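# Scribe a rip line along the curved board edge

## Task

Using the red marking gauge at its current setting, draw a single line that runs along the board's curved edge for 20 cm or more and stays at the gauge's set distance from that edge, without leaving any other marks on the board. Afterwards, set the gauge down on the bench so it rests motionless and touches neither the board nor the bench dogs. Anything held in place only by the robot at the end does not count. Finally, release the gauge and move the grippers away.

## Robot and tools

Robot: two six-joint FANUC CRX-type arms, left_arm and right_arm, each ending in a two-finger parallel gripper that opens to 50 mm. Base (URDF root) poses in the scene frame: left_arm at (+0.061, +0.473, 0) m with quat_wxyz (+0.996, 0, 0, -0.092); right_arm at (+0.059, -0.344, 0) m with quat_wxyz (+1.000, 0, 0, +0.020).

Scene frame: origin on the table surface midway between the arms, +z up, +x pointing out across the table, left_arm on the +y side. The arm names do not tell you which side of a camera image they appear on.

Gripper frame: the fingers extend along the gripper's +z and close along its x. end_effector_position is the point midway between the pads; fingertips extend 17.5 mm past it. A flat block projects roughly 9 cm from the last joint's axis toward the gripper's -y and rotates with it. Turning only the last joint moves the pad point around a 25 mm radius circle. Printed hand positions can be off, more so at long reach.

execute_actions: argument actions is a list holding zero or one item. An empty list sends nothing and just reports the state. An action item has rows (1 to 15 rows) and optional steps (1 to 15, default 15); each step lasts 1/30 s, one row per step, and the final row repeats to fill remaining steps. A wait item has only steps (up to 300), counted from the previous result, with your reply time included. Optional pictures (boolean) controls whether camera images come back; by default they do. A refused call moves nothing.

Row layout: exactly 18 numbers covering both arms, even if one arm should not move. Numbers 1-6 are left_arm joint targets in radians, absolute (same form as the Joint positions line): waist, shoulder, elbow, forearm roll, wrist pitch, wrist roll. Numbers 7-9 are left gripper position, force_limit, speed, each on a -1 to +1 scale. Numbers 10-18 repeat that for right_arm. Stated joint ranges: waist -3.491 to 3.491, shoulder -3.140 to 3.140, elbow -1.187 to 4.328, forearm roll -3.316 to 3.316, wrist pitch -3.140 to 3.140, wrist roll -3.927 to 3.927. A target more than 0.010 rad beyond a range end, and farther out than that joint's last reported angle, gets the call refused. True ends may differ by up to 0.010 rad; a target past the true end is clipped there and a later result says "joint sent to its limit". Missing that line does not prove more travel exists.

Gripper numbers: position +1 is fully open (50 mm), pads meet near -0.65, and -1 means close until an object blocks. force_limit is per-pad force: about 20 N at -1, 102 N at 0, 185 N at +1, with final force up to roughly 17 % higher. speed is gap change rate: 20 mm/s at -1, 85 at 0, 150 at +1. To keep a gripper unchanged, resend its previous three numbers (0 is a real command). Stopped fingers only react to a new position differing by at least 0.01; only then do new force or speed values apply, so open first to regrip more gently.

Motion: per-arm joint target speed caps are 2.62 rad/s (waist, shoulder), 3.14 (elbow), 3.93 (the three wrist joints), reached after 0.5 s acceleration, with all joints of an arm scaled to finish together. Each step the target is kept within 0.805 rad (waist, shoulder), 0.966 (elbow) or 1.21 (wrist joints) of the measured angle, and targets implying more than 70 mm of gripper travel from the measured position are pulled back. Between calls arms keep heading to the last row until they settle or a step is HELD.

Result lines: the state line gives each arm's end_effector_position (m) and end_effector_quat_wxyz. Joint positions and Joint velocities list each arm's joints in column order (rad, rad/s). object_status: 0 moving, 1 blocked while opening, 2 blocked while closing (a grip), 3 reached target or pads met (empty, slightly wider object, or very thin object). After a grip at force_limit -1 it stays 2 even if the object slips out. position_measured gives opening of about (250 - position_measured) x 0.202 mm. Flange force is the estimated external force on the gripper, noisy, including held weight; "no reading" means unavailable. "joint command not followed" means a clearance check altered joint targets; HELD marks steps where your row was partly not sent. MOTOR HOT warns of heating; OVER-TEMPERATURE FAULT means brakes set until cooled.

Faults: contact torque reaching a joint's load limit (150 N m waist, shoulder, elbow; 37.6 N m wrist joints, held weight included), or any outside force of 150 N, stops that arm for 10 s, drops the rest of the call, and lets it yield.

zoom_image: camera (cam_head_left or cam_head_right, each 504x504) and region [x0, y0, x1, y1] in pixels from the top-left, at most 504 by 504, returning a closer view of the latest image.

read_manual: optional section, only "licences"; returns licence text, no motion.

finished_scene: scene number (1 or 2); irreversible, reports whether the task succeeded and gives the next scene's task.

Avoid: knocking or placing anything off the table, dropping or slamming the gauge, pressing hard on objects, and letting arms collide or push each other. Loose items may occasionally get a brief external shove.

Each tool is called after "Request:" as name([rows], argument=value, ...), one row to a line, values as JSON.

## Session

Request:
execute_actions(actions=[])

Scene clock: 0.00 s of 4800.00 s.
left_arm: end_effector_position=(+0.0164, -0.2929, +0.3014) position_measured=3 object_status=3 end_effector_quat_wxyz=(+0.206, +0.834, +0.509, -0.055) | right_arm: end_effector_position=(+1.0252, -0.3566, +0.2415) position_measured=3 object_status=3 end_effector_quat_wxyz=(+0.616, +0.123, +0.725, +0.283)
Joint positions: left_arm=[-1.28   0.54   0.727 -0.077 -1.336  0.99 ] | right_arm=[0.029 0.701 0.071 0.362 0.577 0.68 ]
Joint velocities: left_arm=[-0.    -0.002 -0.001 -0.001 -0.     0.001] | right_arm=[ 0.    -0.     0.    -0.001  0.    -0.001]
Flange force (N, the push that the arm receives, along the gripper's own x y z axes): no reading

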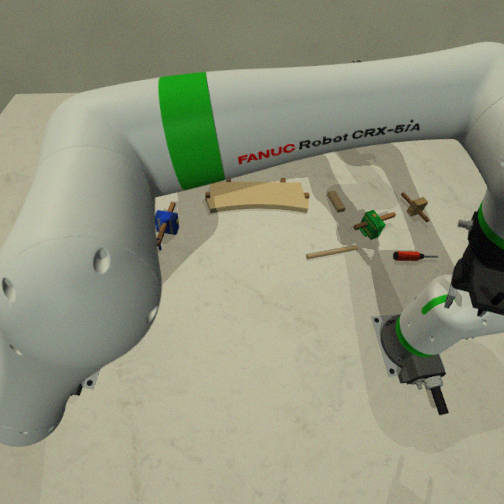

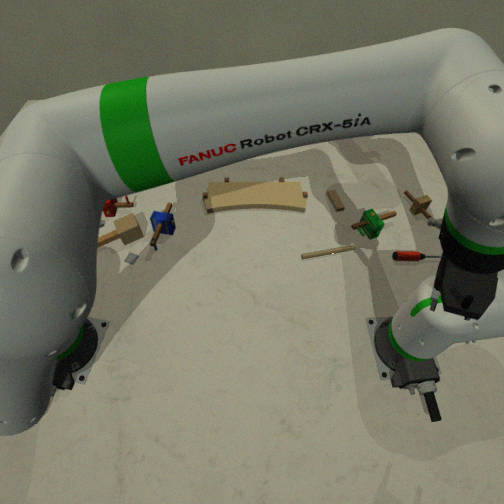

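Request:
execute_actions([
  {"rows":[[-1.2,0.1,0.6,0,-1.5,0.99,1,0,0,0.029,0.701,0.071,0.362,0.577,0.68,1,0,0]]},
], pictures=false)

Request:
execute_actions([
  {"steps":20},
], pictures=false)

Request:
execute_actions([
  {"rows":[[1.1,0,0,0,-1.5708,0,1,0,0,-0.7,0.2,0.1,0,-1.4,0,1,0,0]]},
], pictures=false)

Request:
execute_actions([
  {"steps":90},
])

Scene clock: 15.33 s of 4800.00 s.
left_arm: end_effector_position=(+0.0238, -0.1948, +0.4492) position_measured=3 object_status=3 end_effector_quat_wxyz=(+0.240, +0.811, +0.526, -0.091) | right_arm: end_effector_position=(+1.0251, -0.3562, +0.2414) position_measured=3 object_status=3 end_effector_quat_wxyz=(+0.616, +0.123, +0.725, +0.284)
Joint positions: left_arm=[-1.229  0.256  0.645 -0.028 -1.442  0.99 ] | right_arm=[0.029 0.701 0.071 0.362 0.577 0.68 ]
Joint velocities: left_arm=[ 0.123 -0.68  -0.196  0.119 -0.252  0.002] | right_arm=[-0.     0.    -0.     0.001 -0.001 -0.001]
Flange force (N, the push that the arm receives, along the gripper's own x y z axes): left_arm=[0.5 -0.3 0.9] | right_arm=[-1.6 0.9 2.5]
Steps of this call (steps 1 to 90: nothing new was sent; then 11.83 s passed at rest; steps 91 to 105: all 15 steps of this action). Readings (joint positions | what the end effector reports):
91: left_arm=[-1.280 0.539 0.727 -0.077 -1.336 0.990] | right_arm=[0.029 0.701 0.071 0.362 0.577 0.680] | left_arm position_measured=3 object_status=3 | right_arm position_measured=3 object_status=3
92: left_arm=[-1.280 0.535 0.725 -0.077 -1.338 0.990] | right_arm=[0.029 0.701 0.071 0.362 0.577 0.680] | left_arm position_measured=3 object_status=3 | right_arm position_measured=3 object_status=3
94: left_arm=[-1.275 0.509 0.718 -0.072 -1.348 0.990] | right_arm=[0.029 0.701 0.071 0.362 0.577 0.680] | left_arm position_measured=3 object_status=3 | right_arm position_measured=3 object_status=3
98: left_arm=[-1.258 0.416 0.691 -0.056 -1.382 0.990] | right_arm=[0.029 0.701 0.071 0.362 0.577 0.680] | left_arm position_measured=3 object_status=3 | right_arm position_measured=3 object_status=3
105: the state above

Scene clock: 16.00 s of 4800.00 s.
left_arm: end_effector_position=(+0.0211, -0.1286, +0.5156) position_measured=3 object_status=3 end_effector_quat_wxyz=(+0.259, +0.798, +0.532, -0.110) | right_arm: end_effector_position=(+1.0251, -0.3562, +0.2414) position_measured=3 object_status=3 end_effector_quat_wxyz=(+0.615, +0.123, +0.725, +0.284)
Joint positions: left_arm=[-1.2   0.1   0.6  -0.   -1.5   0.99] | right_arm=[0.029 0.701 0.071 0.362 0.577 0.68 ]
Joint velocities: left_arm=[ 0.    -0.001 -0.001 -0.001  0.     0.001] | right_arm=[ 0.    -0.    -0.     0.    -0.001 -0.   ]
Flange force (N, the push that the arm receives, along the gripper's own x y z axes): left_arm=[2.0 -2.2 0.6] | right_arm=[-1.4 1.5 1.4]
Steps of this call (steps 1 to 20: the robot went on to your last target). Readings (joint positions | what the end effector reports):
1: left_arm=[-1.224 0.233 0.639 -0.023 -1.450 0.990] | right_arm=[0.029 0.701 0.071 0.362 0.577 0.680] | left_arm position_measured=3 object_status=3 | right_arm position_measured=3 object_status=3
2: left_arm=[-1.220 0.210 0.632 -0.019 -1.459 0.990] | right_arm=[0.029 0.701 0.071 0.362 0.577 0.680] | left_arm position_measured=3 object_status=3 | right_arm position_measured=3 object_status=3
4: left_arm=[-1.212 0.164 0.619 -0.011 -1.476 0.990] | right_arm=[0.029 0.701 0.071 0.362 0.577 0.680] | left_arm position_measured=3 object_status=3 | right_arm position_measured=3 object_status=3
8: left_arm=[-1.201 0.105 0.602 -0.001 -1.498 0.990] | right_arm=[0.029 0.701 0.071 0.362 0.577 0.680] | left_arm position_measured=3 object_status=3 | right_arm position_measured=3 object_status=3
20: the state above

Scene clock: 16.50 s of 4800.00 s.
left_arm: end_effector_position=(+0.1727, -0.0769, +0.4311) position_measured=3 object_status=3 end_effector_quat_wxyz=(+0.196, +0.822, +0.535, -0.023) | right_arm: end_effector_position=(+0.9745, -0.5594, +0.2511) position_measured=3 object_status=3 end_effector_quat_wxyz=(+0.567, +0.320, +0.723, +0.231)
Joint positions: left_arm=[-0.923  0.07   0.418  0.    -1.521  0.69 ] | right_arm=[-0.143  0.582  0.078  0.276  0.26   0.518]
Joint velocities: left_arm=[ 0.68  -0.062 -0.372 -0.    -0.044 -0.613] | right_arm=[-0.377 -0.258  0.016 -0.184 -0.779 -0.348]
Flange force (N, the push that the arm receives, along the gripper's own x y z axes): left_arm=[0.3 -4.5 6.3] | right_arm=[-3.3 -1.4 2.0]
Steps of this call (steps 1 to 15: all 15 steps of this action). Readings (joint positions | what the end effector reports):
1: left_arm=[-1.199 0.100 0.600 0.000 -1.500 0.989] | right_arm=[0.029 0.701 0.071 0.362 0.577 0.679] | left_arm position_measured=3 object_status=3 | right_arm position_measured=3 object_status=3
2: left_arm=[-1.195 0.099 0.596 0.000 -1.500 0.983] | right_arm=[0.025 0.698 0.071 0.360 0.570 0.675] | left_arm position_measured=3 object_status=3 | right_arm position_measured=3 object_status=3
4: left_arm=[-1.168 0.096 0.576 0.000 -1.503 0.951] | right_arm=[0.002 0.682 0.072 0.348 0.530 0.653] | left_arm position_measured=3 object_status=3 | right_arm position_measured=3 object_status=3
8: left_arm=[-1.080 0.086 0.513 0.000 -1.510 0.847] | right_arm=[-0.053 0.644 0.074 0.321 0.436 0.603] | left_arm position_measured=3 object_status=3 | right_arm position_measured=3 object_status=3
15: the state above

Scene clock: 19.50 s of 4800.00 s.
left_arm: end_effector_position=(+0.4108, +0.7152, +0.2670) position_measured=3 object_status=3 end_effector_quat_wxyz=(-0.000, +0.322, +0.947, +0.000) | right_arm: end_effector_position=(+0.3806, -0.7578, +0.2150) position_measured=3 object_status=3 end_effector_quat_wxyz=(+0.032, +0.898, +0.439, +0.016)
Joint positions: left_arm=[ 1.1   -0.     0.    -0.    -1.571  0.   ] | right_arm=[-0.7  0.2  0.1 -0.  -1.4 -0. ]
Joint velocities: left_arm=[-0.001  0.001 -0.     0.    -0.    -0.   ] | right_arm=[ 0.    -0.     0.001 -0.     0.001 -0.001]
Flange force (N, the push that the arm receives, along the gripper's own x y z axes): left_arm=[0.0 -3.5 3.2] | right_arm=[-2.0 2.4 -2.3]
Steps of this call (steps 1 to 90: the robot went on to your last target). Readings (joint positions | what the end effector reports):
1: left_arm=[-0.900 0.068 0.406 0.000 -1.523 0.670] | right_arm=[-0.156 0.574 0.078 0.270 0.234 0.507] | left_arm position_measured=3 object_status=3 | right_arm position_measured=3 object_status=3
2: left_arm=[-0.877 0.066 0.394 0.000 -1.524 0.650] | right_arm=[-0.169 0.565 0.079 0.263 0.206 0.495] | left_arm position_measured=3 object_status=3 | right_arm position_measured=3 object_status=3
4: left_arm=[-0.830 0.062 0.370 0.000 -1.527 0.611] | right_arm=[-0.194 0.548 0.080 0.251 0.150 0.472] | left_arm position_measured=3 object_status=3 | right_arm position_measured=3 object_status=3
8: left_arm=[-0.733 0.054 0.326 0.000 -1.532 0.538] | right_arm=[-0.243 0.514 0.082 0.227 0.033 0.426] | left_arm position_measured=3 object_status=3 | right_arm position_measured=3 object_status=3
90: the state above

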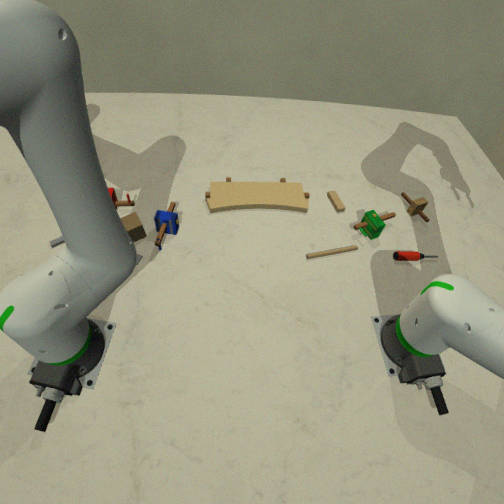

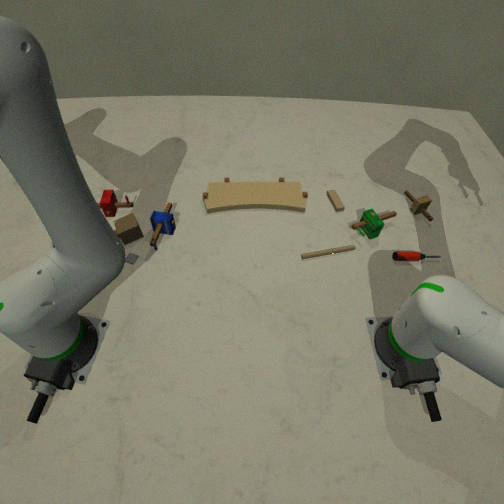

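Request:
execute_actions([
  {"rows":[[1.9,0.2,0.1,0,-1.4708,0,1,0,0,-0.7,0.2,0.1,0,-1.4,0,1,0,0]]},
], pictures=false)

Request:
execute_actions([
  {"steps":30},
])

Request:
zoom_image(camera="cam_head_right", region=[70,160,190,260])

Request:
zoom_image(camera="cam_head_left", region=[70,160,190,260])

Request:
zoom_image(camera="cam_head_left", region=[195,160,325,230])

Request:
zoom_image(camera="cam_head_left", region=[320,170,450,270])

Scene clock: 35.07 s of 4800.00 s.
left_arm: end_effector_position=(+0.3253, +0.8460, +0.2480) position_measured=3 object_status=3 end_effector_quat_wxyz=(+0.000, +0.163, +0.987, -0.000) | right_arm: end_effector_position=(+0.3806, -0.7578, +0.2150) position_measured=3 object_status=3 end_effector_quat_wxyz=(+0.032, +0.898, +0.439, +0.016)
Joint positions: left_arm=[ 1.427  0.082  0.041  0.    -1.53  -0.   ] | right_arm=[-0.7  0.2  0.1 -0.  -1.4 -0. ]
Joint velocities: left_arm=[ 0.781  0.197  0.097 -0.     0.097  0.   ] | right_arm=[-0.     0.     0.    -0.    -0.     0.001]
Flange force (N, the push that the arm receives, along the gripper's own x y z axes): left_arm=[-3.9 3.5 0.4] | right_arm=[-2.4 2.9 -3.2]
Steps of this call (steps 1 to 15: the robot went on to your last target; steps 16 to 90: nothing new was sent; then 12.07 s passed at rest; steps 91 to 105: all 15 steps of this action). Readings (joint positions | what the end effector reports):
91: left_arm=[1.101 0.000 -0.000 0.000 -1.571 -0.000] | right_arm=[-0.700 0.200 0.100 -0.000 -1.400 -0.000] | left_arm position_measured=3 object_status=3 | right_arm position_measured=3 object_status=3
92: left_arm=[1.105 0.001 0.000 0.000 -1.570 -0.000] | right_arm=[-0.700 0.200 0.100 -0.000 -1.400 -0.000] | left_arm position_measured=3 object_status=3 | right_arm position_measured=3 object_status=3
94: left_arm=[1.132 0.008 0.004 0.000 -1.567 -0.000] | right_arm=[-0.700 0.200 0.100 -0.000 -1.400 -0.000] | left_arm position_measured=3 object_status=3 | right_arm position_measured=3 object_status=3
98: left_arm=[1.239 0.035 0.017 0.000 -1.553 -0.000] | right_arm=[-0.700 0.200 0.100 -0.000 -1.400 -0.000] | left_arm position_measured=3 object_status=3 | right_arm position_measured=3 object_status=3
105: the state above

Scene clock: 36.07 s of 4800.00 s.
left_arm: end_effector_position=(+0.1197, +0.9712, +0.2159) position_measured=3 object_status=3 end_effector_quat_wxyz=(+0.000, -0.072, +0.997, +0.000) | right_arm: end_effector_position=(+0.3806, -0.7578, +0.2150) position_measured=3 object_status=3 end_effector_quat_wxyz=(+0.032, +0.898, +0.439, +0.016)
Joint positions: left_arm=[ 1.9    0.2    0.1    0.    -1.471 -0.   ] | right_arm=[-0.7  0.2  0.1 -0.  -1.4 -0. ]
Joint velocities: left_arm=[ 0.    -0.     0.    -0.001 -0.     0.   ] | right_arm=[-0.    -0.    -0.001  0.     0.001  0.   ]
Flange force (N, the push that the arm receives, along the gripper's own x y z axes): left_arm=[-0.6 -3.4 2.3] | right_arm=[-2.4 3.9 -2.9]
Steps of this call (steps 1 to 30: the robot went on to your last target). Readings (joint positions | what the end effector reports):
1: left_arm=[1.453 0.088 0.044 0.000 -1.527 -0.000] | right_arm=[-0.700 0.200 0.100 -0.000 -1.400 -0.000] | left_arm position_measured=3 object_status=3 | right_arm position_measured=3 object_status=3
2: left_arm=[1.480 0.095 0.047 0.000 -1.523 -0.000] | right_arm=[-0.700 0.200 0.100 -0.000 -1.400 -0.000] | left_arm position_measured=3 object_status=3 | right_arm position_measured=3 object_status=3
4: left_arm=[1.532 0.108 0.054 0.000 -1.517 -0.000] | right_arm=[-0.700 0.200 0.100 -0.000 -1.400 -0.000] | left_arm position_measured=3 object_status=3 | right_arm position_measured=3 object_status=3
8: left_arm=[1.636 0.134 0.067 0.000 -1.504 0.000] | right_arm=[-0.700 0.200 0.100 -0.000 -1.400 -0.000] | left_arm position_measured=3 object_status=3 | right_arm position_measured=3 object_status=3
30: the state above

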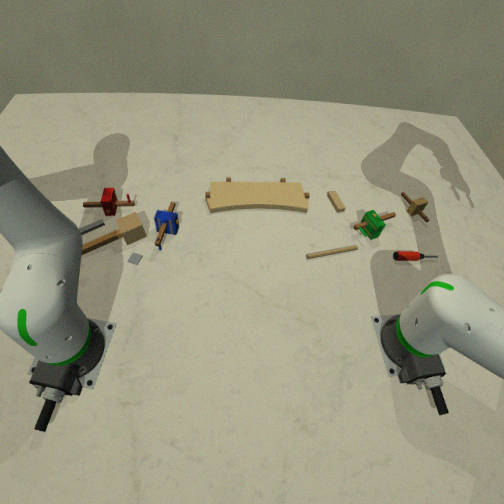

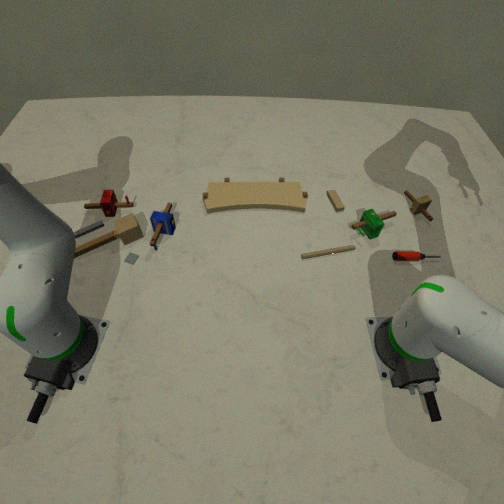

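Region (70, 160, 190, 260) of cam_head_right's 504x504 image, scaled by 4.200, with more detail than that image has.

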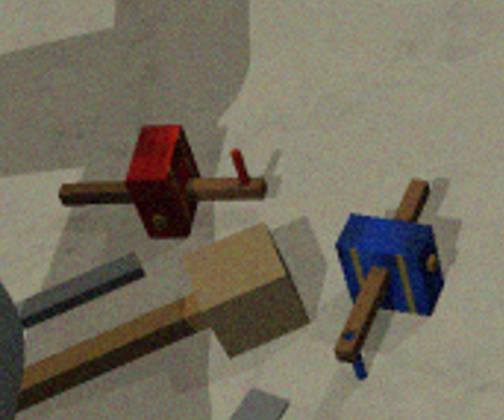

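Region (70, 160, 190, 260) of cam_head_left's 504x504 image, scaled by 4.200, with more detail than that image has.

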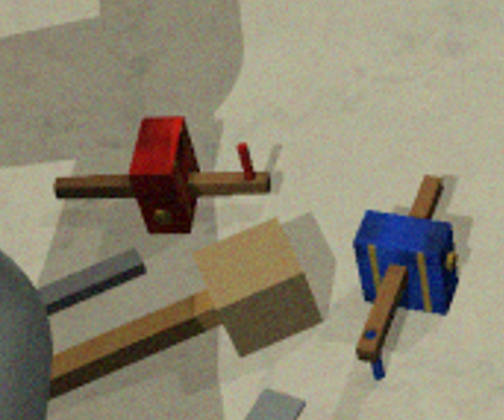

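Region (195, 160, 325, 230) of cam_head_left's 504x504 image, scaled by 3.877, with more detail than that image has; it fills the top 271 rows of this view, and the rest is white.

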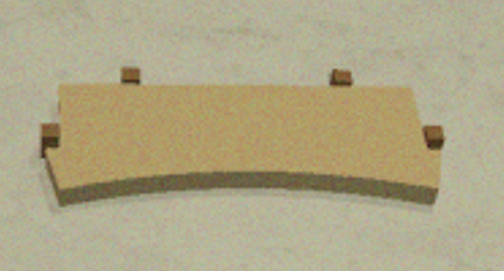

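Region (320, 170, 450, 270) of cam_head_left's 504x504 image, scaled by 3.877, with more detail than that image has; it fills the top 388 rows of this view, and the rest is white.

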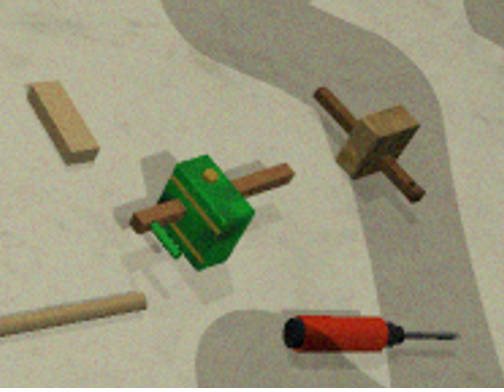

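Request:
zoom_image(camera="cam_head_right", region=[80,182,140,222])

Request:
zoom_image(camera="cam_head_right", region=[140,198,190,254])

Request:
zoom_image(camera="cam_head_left", region=[345,200,405,246])

Region (80, 182, 140, 222) of cam_head_right's 504x504 image, scaled by 8.400, with more detail than that image has.

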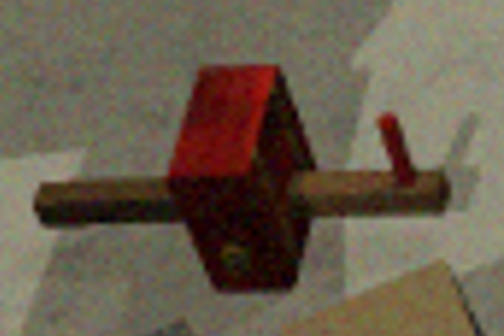

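Region (140, 198, 190, 254) of cam_head_right's 504x504 image, scaled by 9.000, with more detail than that image has; it fills the left 450 columns of this view, and the rest is white.

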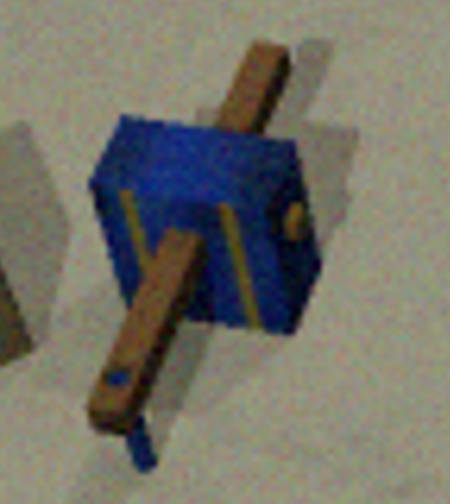

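Region (345, 200, 405, 246) of cam_head_left's 504x504 image, scaled by 8.400, with more detail than that image has; it fills the top 386 rows of this view, and the rest is white.

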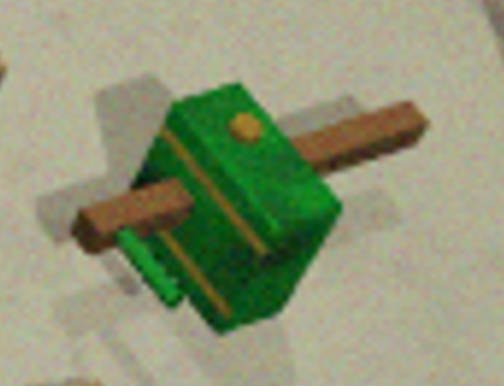

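Request:
execute_actions([
  {"rows":[[0.541,0.043,-0.28,0,-1.248,-3.499,1,0,0,-0.7,0.2,0.1,0,-1.4,0,1,0,0]]},
], pictures=false)

Request:
execute_actions([
  {"steps":60},
])

Scene clock: 65.83 s of 4800.00 s.
left_arm: end_effector_position=(+0.2614, +0.9040, +0.1862) position_measured=3 object_status=3 end_effector_quat_wxyz=(-0.000, +0.333, +0.943, -0.000) | right_arm: end_effector_position=(+0.3806, -0.7578, +0.2150) position_measured=3 object_status=3 end_effector_quat_wxyz=(+0.032, +0.898, +0.439, +0.016)
Joint positions: left_arm=[ 1.571  0.145 -0.034 -0.    -1.392 -0.494] | right_arm=[-0.7  0.2  0.1 -0.  -1.4 -0. ]
Joint velocities: left_arm=[-0.822 -0.113 -0.27   0.     0.157 -1.229] | right_arm=[-0.    -0.    -0.    -0.001  0.    -0.   ]
Flange force (N, the push that the arm receives, along the gripper's own x y z axes): left_arm=[-0.7 -2.3 2.1] | right_arm=[-2.9 3.6 -2.8]
Steps of this call (steps 1 to 15: the robot went on to your last target; steps 16 to 90: nothing new was sent; then 26.27 s passed at rest; steps 91 to 105: all 15 steps of this action). Readings (joint positions | what the end effector reports):
91: left_arm=[1.900 0.200 0.100 -0.000 -1.471 -0.001] | right_arm=[-0.700 0.200 0.100 -0.000 -1.400 -0.000] | left_arm position_measured=3 object_status=3 | right_arm position_measured=3 object_status=3
92: left_arm=[1.895 0.199 0.098 -0.000 -1.469 -0.008] | right_arm=[-0.700 0.200 0.100 -0.000 -1.400 -0.000] | left_arm position_measured=3 object_status=3 | right_arm position_measured=3 object_status=3
94: left_arm=[1.869 0.194 0.085 -0.000 -1.462 -0.048] | right_arm=[-0.700 0.200 0.100 -0.000 -1.400 -0.000] | left_arm position_measured=3 object_status=3 | right_arm position_measured=3 object_status=3
98: left_arm=[1.763 0.175 0.038 -0.000 -1.434 -0.206] | right_arm=[-0.700 0.200 0.100 -0.000 -1.400 -0.000] | left_arm position_measured=3 object_status=3 | right_arm position_measured=3 object_status=3
105: the state above

Scene clock: 67.83 s of 4800.00 s.
left_arm: end_effector_position=(+0.5300, +0.4999, +0.1301) position_measured=3 object_status=3 end_effector_quat_wxyz=(+0.000, +0.707, -0.707, -0.000) | right_arm: end_effector_position=(+0.3806, -0.7578, +0.2150) position_measured=3 object_status=3 end_effector_quat_wxyz=(+0.032, +0.898, +0.439, +0.016)
Joint positions: left_arm=[ 0.541  0.043 -0.28  -0.    -1.248 -3.499] | right_arm=[-0.7  0.2  0.1 -0.  -1.4 -0. ]
Joint velocities: left_arm=[-0.001 -0.001 -0.     0.001  0.     0.002] | right_arm=[-0.     0.    -0.     0.     0.001  0.001]
Flange force (N, the push that the arm receives, along the gripper's own x y z axes): left_arm=[2.5 0.0 1.3] | right_arm=[-1.9 1.3 -2.1]
Steps of this call (steps 1 to 60: the robot went on to your last target). Readings (joint positions | what the end effector reports):
1: left_arm=[1.543 0.141 -0.043 -0.000 -1.387 -0.536] | right_arm=[-0.700 0.200 0.100 -0.000 -1.400 -0.000] | left_arm position_measured=3 object_status=3 | right_arm position_measured=3 object_status=3
2: left_arm=[1.515 0.138 -0.052 -0.000 -1.382 -0.578] | right_arm=[-0.700 0.200 0.100 -0.000 -1.400 -0.000] | left_arm position_measured=3 object_status=3 | right_arm position_measured=3 object_status=3
4: left_arm=[1.459 0.131 -0.068 -0.000 -1.372 -0.662] | right_arm=[-0.700 0.200 0.100 -0.000 -1.400 -0.000] | left_arm position_measured=3 object_status=3 | right_arm position_measured=3 object_status=3
8: left_arm=[1.345 0.118 -0.098 -0.000 -1.355 -0.832] | right_arm=[-0.700 0.200 0.100 -0.000 -1.400 -0.000] | left_arm position_measured=3 object_status=3 | right_arm position_measured=3 object_status=3
60: the state above

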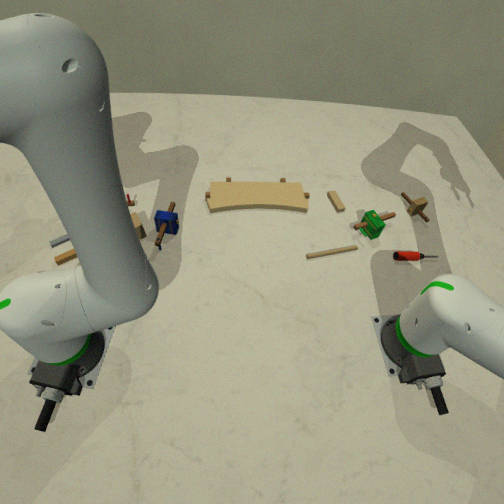

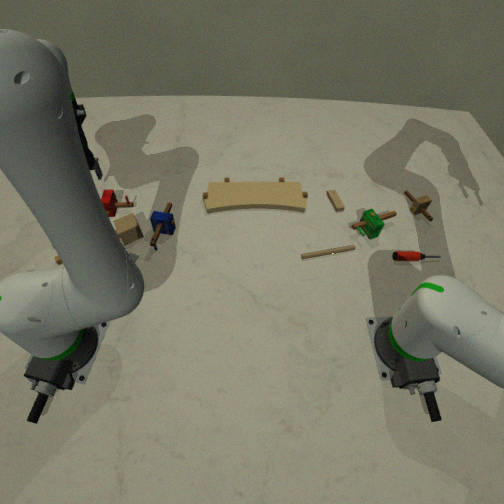

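Request:
execute_actions([
  {"rows":[[0.541,0.043,-0.28,0,-1.248,-3.499,1,0,0,0.763,0.15,-0.1,0,-1.32,-0.803,1,0,0]]},
], pictures=false)

Request:
execute_actions([
  {"steps":45},
], pictures=false)

Request:
execute_actions([
  {"rows":[[0.541,0.075,-0.333,0,-1.163,-3.499,1,0,0,0.763,0.2157,-0.2878,0,-1.067,-0.803,1,0,0]]},
], pictures=false)

Request:
execute_actions([
  {"steps":10},
])

Request:
zoom_image(camera="cam_head_right", region=[70,140,170,240])

Request:
zoom_image(camera="cam_head_left", region=[240,160,340,260])

Scene clock: 85.50 s of 4800.00 s.
left_arm: end_effector_position=(+0.5300, +0.4999, +0.1301) position_measured=3 object_status=3 end_effector_quat_wxyz=(+0.000, +0.707, -0.707, -0.000) | right_arm: end_effector_position=(+0.4792, -0.6269, +0.1948) position_measured=3 object_status=3 end_effector_quat_wxyz=(+0.017, +0.889, +0.458, +0.016)
Joint positions: left_arm=[ 0.541  0.043 -0.28   0.    -1.248 -3.499] | right_arm=[-0.387  0.183  0.032 -0.    -1.373 -0.272]
Joint velocities: left_arm=[ 0.002  0.001  0.001 -0.001  0.    -0.001] | right_arm=[ 0.767 -0.034 -0.134 -0.     0.053 -0.535]
Flange force (N, the push that the arm receives, along the gripper's own x y z axes): left_arm=[2.6 3.8 0.7] | right_arm=[-2.1 5.8 -1.3]
Steps of this call (steps 1 to 15: the robot went on to your last target; steps 16 to 90: nothing new was sent; then 14.17 s passed at rest; steps 91 to 105: all 15 steps of this action). Readings (joint positions | what the end effector reports):
91: left_arm=[0.541 0.043 -0.280 0.000 -1.248 -3.499] | right_arm=[-0.700 0.200 0.100 -0.000 -1.400 -0.001] | left_arm position_measured=3 object_status=3 | right_arm position_measured=3 object_status=3
92: left_arm=[0.541 0.043 -0.280 0.000 -1.248 -3.499] | right_arm=[-0.696 0.200 0.099 -0.000 -1.400 -0.005] | left_arm position_measured=3 object_status=3 | right_arm position_measured=3 object_status=3
94: left_arm=[0.541 0.043 -0.280 0.000 -1.248 -3.499] | right_arm=[-0.669 0.198 0.092 -0.000 -1.397 -0.032] | left_arm position_measured=3 object_status=3 | right_arm position_measured=3 object_status=3
98: left_arm=[0.541 0.043 -0.280 0.000 -1.248 -3.499] | right_arm=[-0.567 0.192 0.068 -0.000 -1.387 -0.129] | left_arm position_measured=3 object_status=3 | right_arm position_measured=3 object_status=3
105: the state above

Scene clock: 87.00 s of 4800.00 s.
left_arm: end_effector_position=(+0.5300, +0.4999, +0.1301) position_measured=3 object_status=3 end_effector_quat_wxyz=(+0.000, +0.707, -0.707, -0.000) | right_arm: end_effector_position=(+0.4609, -0.0914, +0.1561) position_measured=3 object_status=3 end_effector_quat_wxyz=(-0.000, +0.708, +0.706, +0.000)
Joint positions: left_arm=[ 0.541  0.043 -0.28   0.    -1.248 -3.499] | right_arm=[ 0.76   0.15  -0.1   -0.    -1.32  -0.802]
Joint velocities: left_arm=[ 0.001 -0.    -0.     0.     0.    -0.001] | right_arm=[ 0.126 -0.003 -0.013  0.001  0.005 -0.051]
Flange force (N, the push that the arm receives, along the gripper's own x y z axes): left_arm=[2.0 1.0 0.6] | right_arm=[13.3 -5.1 0.1]
Steps of this call (steps 1 to 45: the robot went on to your last target). Readings (joint positions | what the end effector reports):
1: left_arm=[0.541 0.043 -0.280 0.000 -1.248 -3.499] | right_arm=[-0.361 0.182 0.028 -0.000 -1.371 -0.290] | left_arm position_measured=3 object_status=3 | right_arm position_measured=3 object_status=3
2: left_arm=[0.541 0.043 -0.280 0.000 -1.248 -3.499] | right_arm=[-0.335 0.181 0.024 -0.000 -1.370 -0.307] | left_arm position_measured=3 object_status=3 | right_arm position_measured=3 object_status=3
4: left_arm=[0.541 0.043 -0.280 -0.000 -1.248 -3.499] | right_arm=[-0.283 0.179 0.015 -0.000 -1.366 -0.340] | left_arm position_measured=3 object_status=3 | right_arm position_measured=3 object_status=3
8: left_arm=[0.541 0.043 -0.280 0.000 -1.248 -3.499] | right_arm=[-0.178 0.175 0.000 -0.000 -1.360 -0.400] | left_arm position_measured=3 object_status=3 | right_arm position_measured=3 object_status=3
45: the state above

Scene clock: 87.50 s of 4800.00 s.
left_arm: end_effector_position=(+0.5300, +0.4999, +0.0953) position_measured=3 object_status=3 end_effector_quat_wxyz=(+0.000, +0.707, -0.707, -0.000) | right_arm: end_effector_position=(+0.4507, -0.0999, +0.0503) position_measured=3 object_status=3 end_effector_quat_wxyz=(-0.000, +0.707, +0.707, +0.000)
Joint positions: left_arm=[ 0.541  0.075 -0.333  0.    -1.163 -3.499] | right_arm=[ 0.763  0.215 -0.287 -0.    -1.067 -0.803]
Joint velocities: left_arm=[ 0.    -0.001 -0.    -0.001  0.     0.   ] | right_arm=[ 0.     0.002 -0.007 -0.     0.004  0.001]
Flange force (N, the push that the arm receives, along the gripper's own x y z axes): left_arm=[2.1 5.5 1.0] | right_arm=[-0.3 2.7 -2.6]
Steps of this call (steps 1 to 15: all 15 steps of this action). Readings (joint positions | what the end effector reports):
1: left_arm=[0.541 0.043 -0.281 0.000 -1.247 -3.499] | right_arm=[0.762 0.150 -0.101 -0.000 -1.319 -0.803] | left_arm position_measured=3 object_status=3 | right_arm position_measured=3 object_status=3
2: left_arm=[0.541 0.045 -0.285 0.000 -1.240 -3.499] | right_arm=[0.762 0.152 -0.106 -0.000 -1.312 -0.803] | left_arm position_measured=3 object_status=3 | right_arm position_measured=3 object_status=3
4: left_arm=[0.541 0.059 -0.308 0.000 -1.203 -3.499] | right_arm=[0.762 0.163 -0.136 -0.000 -1.272 -0.803] | left_arm position_measured=3 object_status=3 | right_arm position_measured=3 object_status=3
8: left_arm=[0.541 0.075 -0.332 0.000 -1.164 -3.499] | right_arm=[0.763 0.198 -0.237 -0.000 -1.136 -0.803] | left_arm position_measured=3 object_status=3 | right_arm position_measured=3 object_status=3
15: the state above

Scene clock: 87.83 s of 4800.00 s.
left_arm: end_effector_position=(+0.5300, +0.4999, +0.0952) position_measured=3 object_status=3 end_effector_quat_wxyz=(+0.000, +0.707, -0.707, -0.000) | right_arm: end_effector_position=(+0.4506, -0.1000, +0.0500) position_measured=3 object_status=3 end_effector_quat_wxyz=(-0.000, +0.707, +0.707, +0.000)
Joint positions: left_arm=[ 0.541  0.075 -0.333  0.    -1.163 -3.499] | right_arm=[ 0.763  0.216 -0.288 -0.    -1.067 -0.803]
Joint velocities: left_arm=[-0.     0.     0.    -0.001  0.     0.   ] | right_arm=[-0.     0.    -0.     0.    -0.001  0.   ]
Flange force (N, the push that the arm receives, along the gripper's own x y z axes): left_arm=[2.2 3.2 1.9] | right_arm=[-0.4 2.3 -2.4]
Steps of this call (steps 1 to 10: the robot went on to your last target). Readings (joint positions | what the end effector reports):
1: left_arm=[0.541 0.075 -0.333 0.000 -1.163 -3.499] | right_arm=[0.763 0.216 -0.288 -0.000 -1.067 -0.803] | left_arm position_measured=3 object_status=3 | right_arm position_measured=3 object_status=3
2: left_arm=[0.541 0.075 -0.333 0.000 -1.163 -3.499] | right_arm=[0.763 0.216 -0.288 -0.000 -1.067 -0.803] | left_arm position_measured=3 object_status=3 | right_arm position_measured=3 object_status=3
4: left_arm=[0.541 0.075 -0.333 0.000 -1.163 -3.499] | right_arm=[0.763 0.216 -0.288 -0.000 -1.067 -0.803] | left_arm position_measured=3 object_status=3 | right_arm position_measured=3 object_status=3
8: left_arm=[0.541 0.075 -0.333 -0.000 -1.163 -3.499] | right_arm=[0.763 0.216 -0.288 -0.000 -1.067 -0.803] | left_arm position_measured=3 object_status=3 | right_arm position_measured=3 object_status=3
10: the state above

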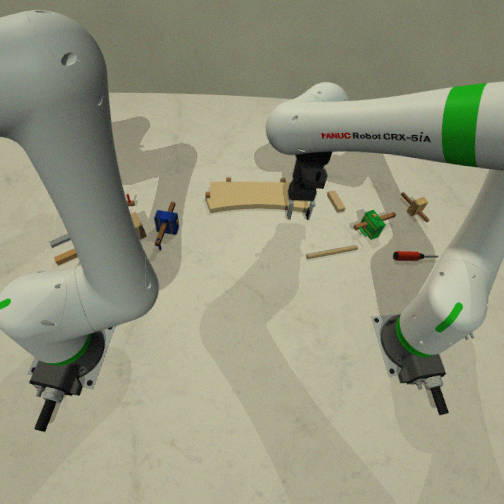

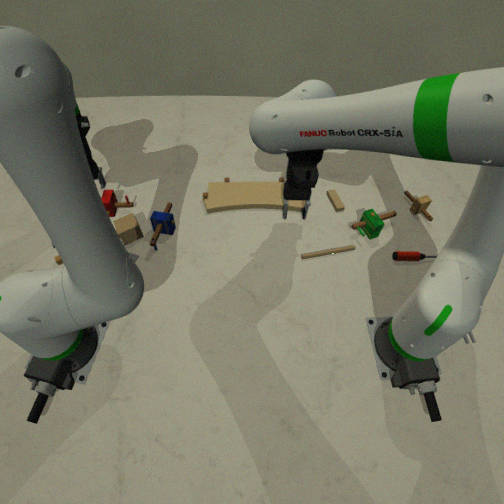

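Region (70, 140, 170, 240) of cam_head_right's 504x504 image, scaled by 5.040, with more detail than that image has.

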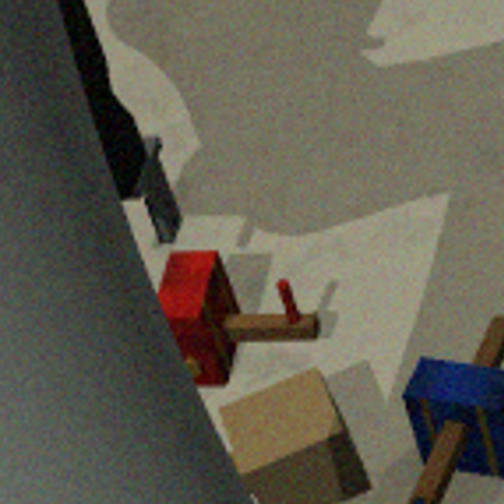

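Region (240, 160, 340, 260) of cam_head_left's 504x504 image, scaled by 5.040, with more detail than that image has.

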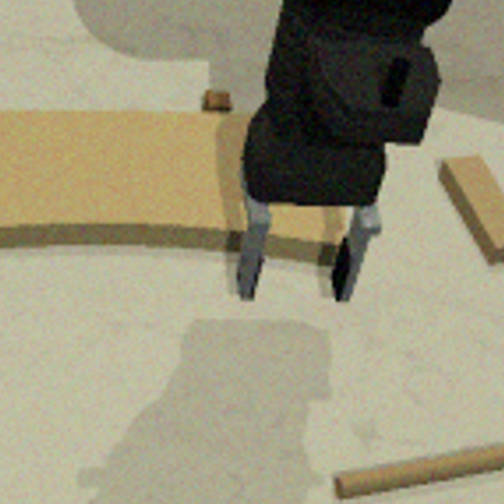

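Request:
execute_actions([
  {"rows":[[0.472,-0.002,-0.4135,0,-1.159,-3.429,1,0,0,0.6,0.05,-0.1,0,-1.42,-0.803,1,0,0]]},
], pictures=false)

Request:
execute_actions([
  {"rows":[[0.472,-0.002,-0.4135,0,-1.159,-3.429,1,0,0,-0.5,0.05,-0.1,0,-1.42,-0.803,1,0,0]]},
])

Request:
zoom_image(camera="cam_head_right", region=[80,160,150,230])

Scene clock: 104.87 s of 4800.00 s.
left_arm: end_effector_position=(+0.5001, +0.4603, +0.0950) position_measured=3 object_status=3 end_effector_quat_wxyz=(-0.000, +0.707, -0.707, +0.000) | right_arm: end_effector_position=(+0.4703, -0.1757, +0.1987) position_measured=3 object_status=3 end_effector_quat_wxyz=(+0.000, +0.761, +0.649, +0.000)
Joint positions: left_arm=[ 0.472 -0.002 -0.413 -0.    -1.159 -3.429] | right_arm=[ 0.604  0.054 -0.104  0.    -1.412 -0.803]
Joint velocities: left_arm=[-0.001 -0.    -0.    -0.001  0.     0.   ] | right_arm=[-0.116 -0.117  0.132 -0.    -0.247 -0.001]
Flange force (N, the push that the arm receives, along the gripper's own x y z axes): left_arm=[0.8 1.6 2.2] | right_arm=[-14.1 1.7 -23.3]
Steps of this call (steps 1 to 15: the robot went on to your last target; steps 16 to 90: nothing new was sent; then 13.53 s passed at rest; steps 91 to 105: all 15 steps of this action). Readings (joint positions | what the end effector reports):
91: left_arm=[0.541 0.075 -0.334 -0.000 -1.163 -3.499] | right_arm=[0.763 0.216 -0.288 0.000 -1.067 -0.803] | left_arm position_measured=3 object_status=3 | right_arm position_measured=3 object_status=3
92: left_arm=[0.537 0.070 -0.339 -0.000 -1.163 -3.495] | right_arm=[0.760 0.213 -0.284 0.000 -1.074 -0.803] | left_arm position_measured=3 object_status=3 | right_arm position_measured=3 object_status=3
94: left_arm=[0.513 0.044 -0.366 -0.000 -1.161 -3.470] | right_arm=[0.742 0.194 -0.262 0.000 -1.115 -0.803] | left_arm position_measured=3 object_status=3 | right_arm position_measured=3 object_status=3
98: left_arm=[0.473 -0.000 -0.412 -0.000 -1.159 -3.431] | right_arm=[0.683 0.134 -0.195 0.000 -1.241 -0.803] | left_arm position_measured=3 object_status=3 | right_arm position_measured=3 object_status=3
105: the state above

Scene clock: 105.37 s of 4800.00 s.
left_arm: end_effector_position=(+0.5001, +0.4602, +0.0950) position_measured=3 object_status=3 end_effector_quat_wxyz=(-0.000, +0.707, -0.707, +0.000) | right_arm: end_effector_position=(+0.5024, -0.3293, +0.2013) position_measured=3 object_status=3 end_effector_quat_wxyz=(+0.000, +0.864, +0.504, +0.000)
Joint positions: left_arm=[ 0.472 -0.002 -0.413 -0.    -1.159 -3.429] | right_arm=[ 0.248  0.051 -0.101  0.    -1.418 -0.803]
Joint velocities: left_arm=[-0.001 -0.002 -0.     0.001 -0.     0.001] | right_arm=[-0.853 -0.001  0.002  0.    -0.004  0.001]
Flange force (N, the push that the arm receives, along the gripper's own x y z axes): left_arm=[1.0 3.1 1.6] | right_arm=[1.4 6.1 -3.5]
Steps of this call (steps 1 to 15: all 15 steps of this action). Readings (joint positions | what the end effector reports):
1: left_arm=[0.472 -0.002 -0.413 -0.000 -1.159 -3.429] | right_arm=[0.600 0.051 -0.102 0.000 -1.417 -0.803] | left_arm position_measured=3 object_status=3 | right_arm position_measured=3 object_status=3
2: left_arm=[0.472 -0.002 -0.413 -0.000 -1.159 -3.429] | right_arm=[0.594 0.051 -0.101 0.000 -1.417 -0.803] | left_arm position_measured=3 object_status=3 | right_arm position_measured=3 object_status=3
4: left_arm=[0.472 -0.002 -0.413 -0.000 -1.159 -3.429] | right_arm=[0.564 0.051 -0.101 0.000 -1.417 -0.803] | left_arm position_measured=3 object_status=3 | right_arm position_measured=3 object_status=3
8: left_arm=[0.472 -0.002 -0.413 -0.000 -1.159 -3.429] | right_arm=[0.450 0.051 -0.101 0.000 -1.417 -0.803] | left_arm position_measured=3 object_status=3 | right_arm position_measured=3 object_status=3
15: the state above

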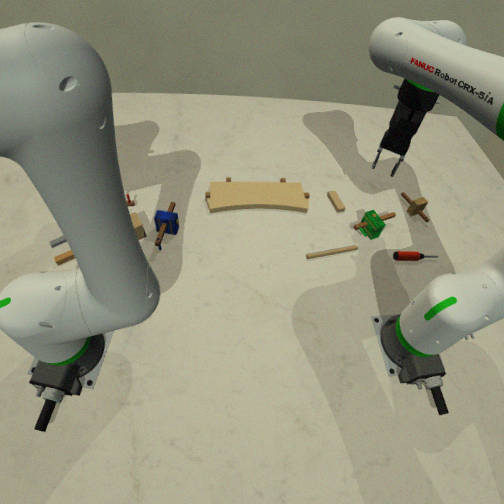

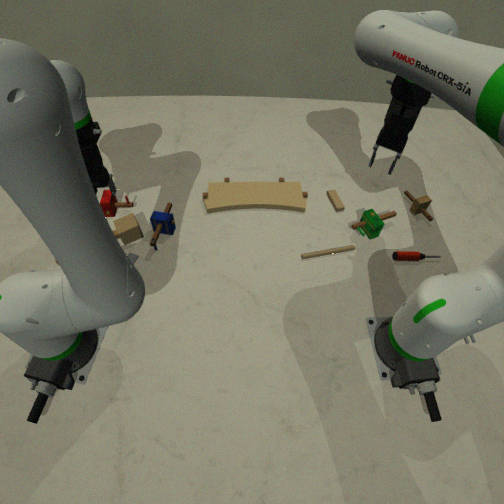

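Region (80, 160, 150, 230) of cam_head_right's 504x504 image, scaled by 7.200, with more detail than that image has.

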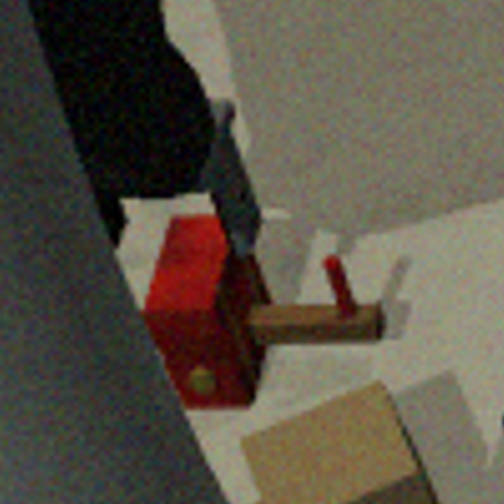

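Request:
execute_actions([
  {"rows":[[0.472,0.0269,-0.4486,0,-1.0953,-3.429,1,0,0,-0.5,0.05,-0.1,0,-1.42,-0.803,1,0,0]]},
])

Request:
zoom_image(camera="cam_head_right", region=[80,160,150,230])

Scene clock: 116.70 s of 4800.00 s.
left_arm: end_effector_position=(+0.5001, +0.4602, +0.0700) position_measured=3 object_status=3 end_effector_quat_wxyz=(-0.000, +0.707, -0.707, +0.000) | right_arm: end_effector_position=(+0.3936, -0.6345, +0.2022) position_measured=3 object_status=3 end_effector_quat_wxyz=(+0.000, +0.988, +0.153, +0.000)
Joint positions: left_arm=[ 0.472  0.027 -0.449  0.    -1.095 -3.429] | right_arm=[-0.5    0.05  -0.1   -0.    -1.42  -0.803]
Joint velocities: left_arm=[ 0.002  0.001  0.    -0.001  0.     0.   ] | right_arm=[ 0.     0.     0.001 -0.001 -0.001 -0.001]
Flange force (N, the push that the arm receives, along the gripper's own x y z axes): left_arm=[2.0 2.7 1.8] | right_arm=[-1.4 1.9 -2.0]
Steps of this call (steps 1 to 45: the robot went on to your last target; steps 46 to 110: nothing new was sent; then 7.17 s passed at rest; steps 111 to 125: all 15 steps of this action). Readings (joint positions | what the end effector reports):
111: left_arm=[0.472 -0.002 -0.414 0.000 -1.159 -3.429] | right_arm=[-0.500 0.050 -0.100 0.000 -1.420 -0.803] | left_arm position_measured=3 object_status=3 | right_arm position_measured=3 object_status=3
112: left_arm=[0.472 0.001 -0.418 0.000 -1.151 -3.429] | right_arm=[-0.500 0.050 -0.100 0.000 -1.420 -0.803] | left_arm position_measured=3 object_status=3 | right_arm position_measured=3 object_status=3
114: left_arm=[0.472 0.016 -0.436 0.000 -1.119 -3.429] | right_arm=[-0.500 0.050 -0.100 0.000 -1.420 -0.803] | left_arm position_measured=3 object_status=3 | right_arm position_measured=3 object_status=3
118: left_arm=[0.472 0.026 -0.448 0.000 -1.096 -3.429] | right_arm=[-0.500 0.050 -0.100 0.000 -1.420 -0.803] | left_arm position_measured=3 object_status=3 | right_arm position_measured=3 object_status=3
125: the state above

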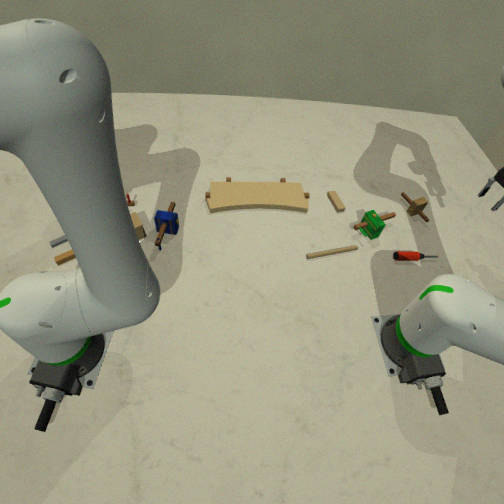

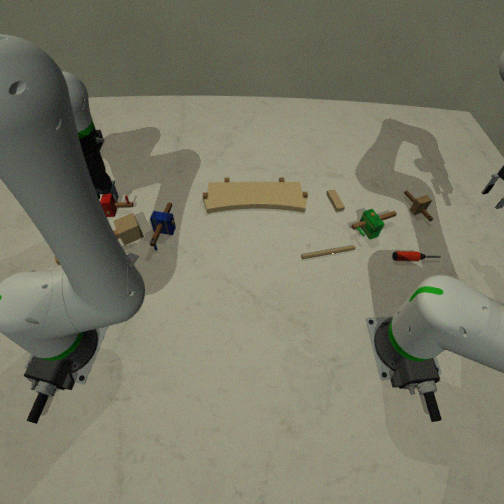

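Region (80, 160, 150, 230) of cam_head_right's 504x504 image, scaled by 7.200, with more detail than that image has.

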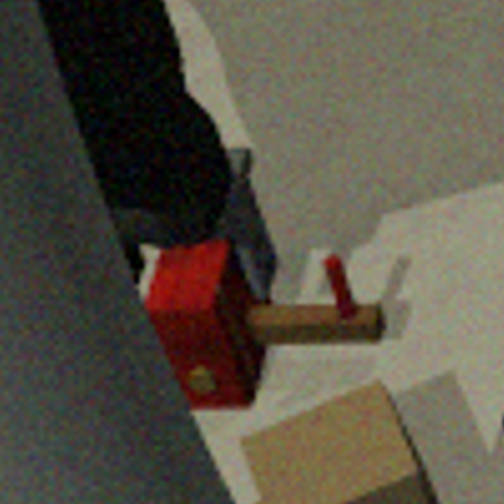

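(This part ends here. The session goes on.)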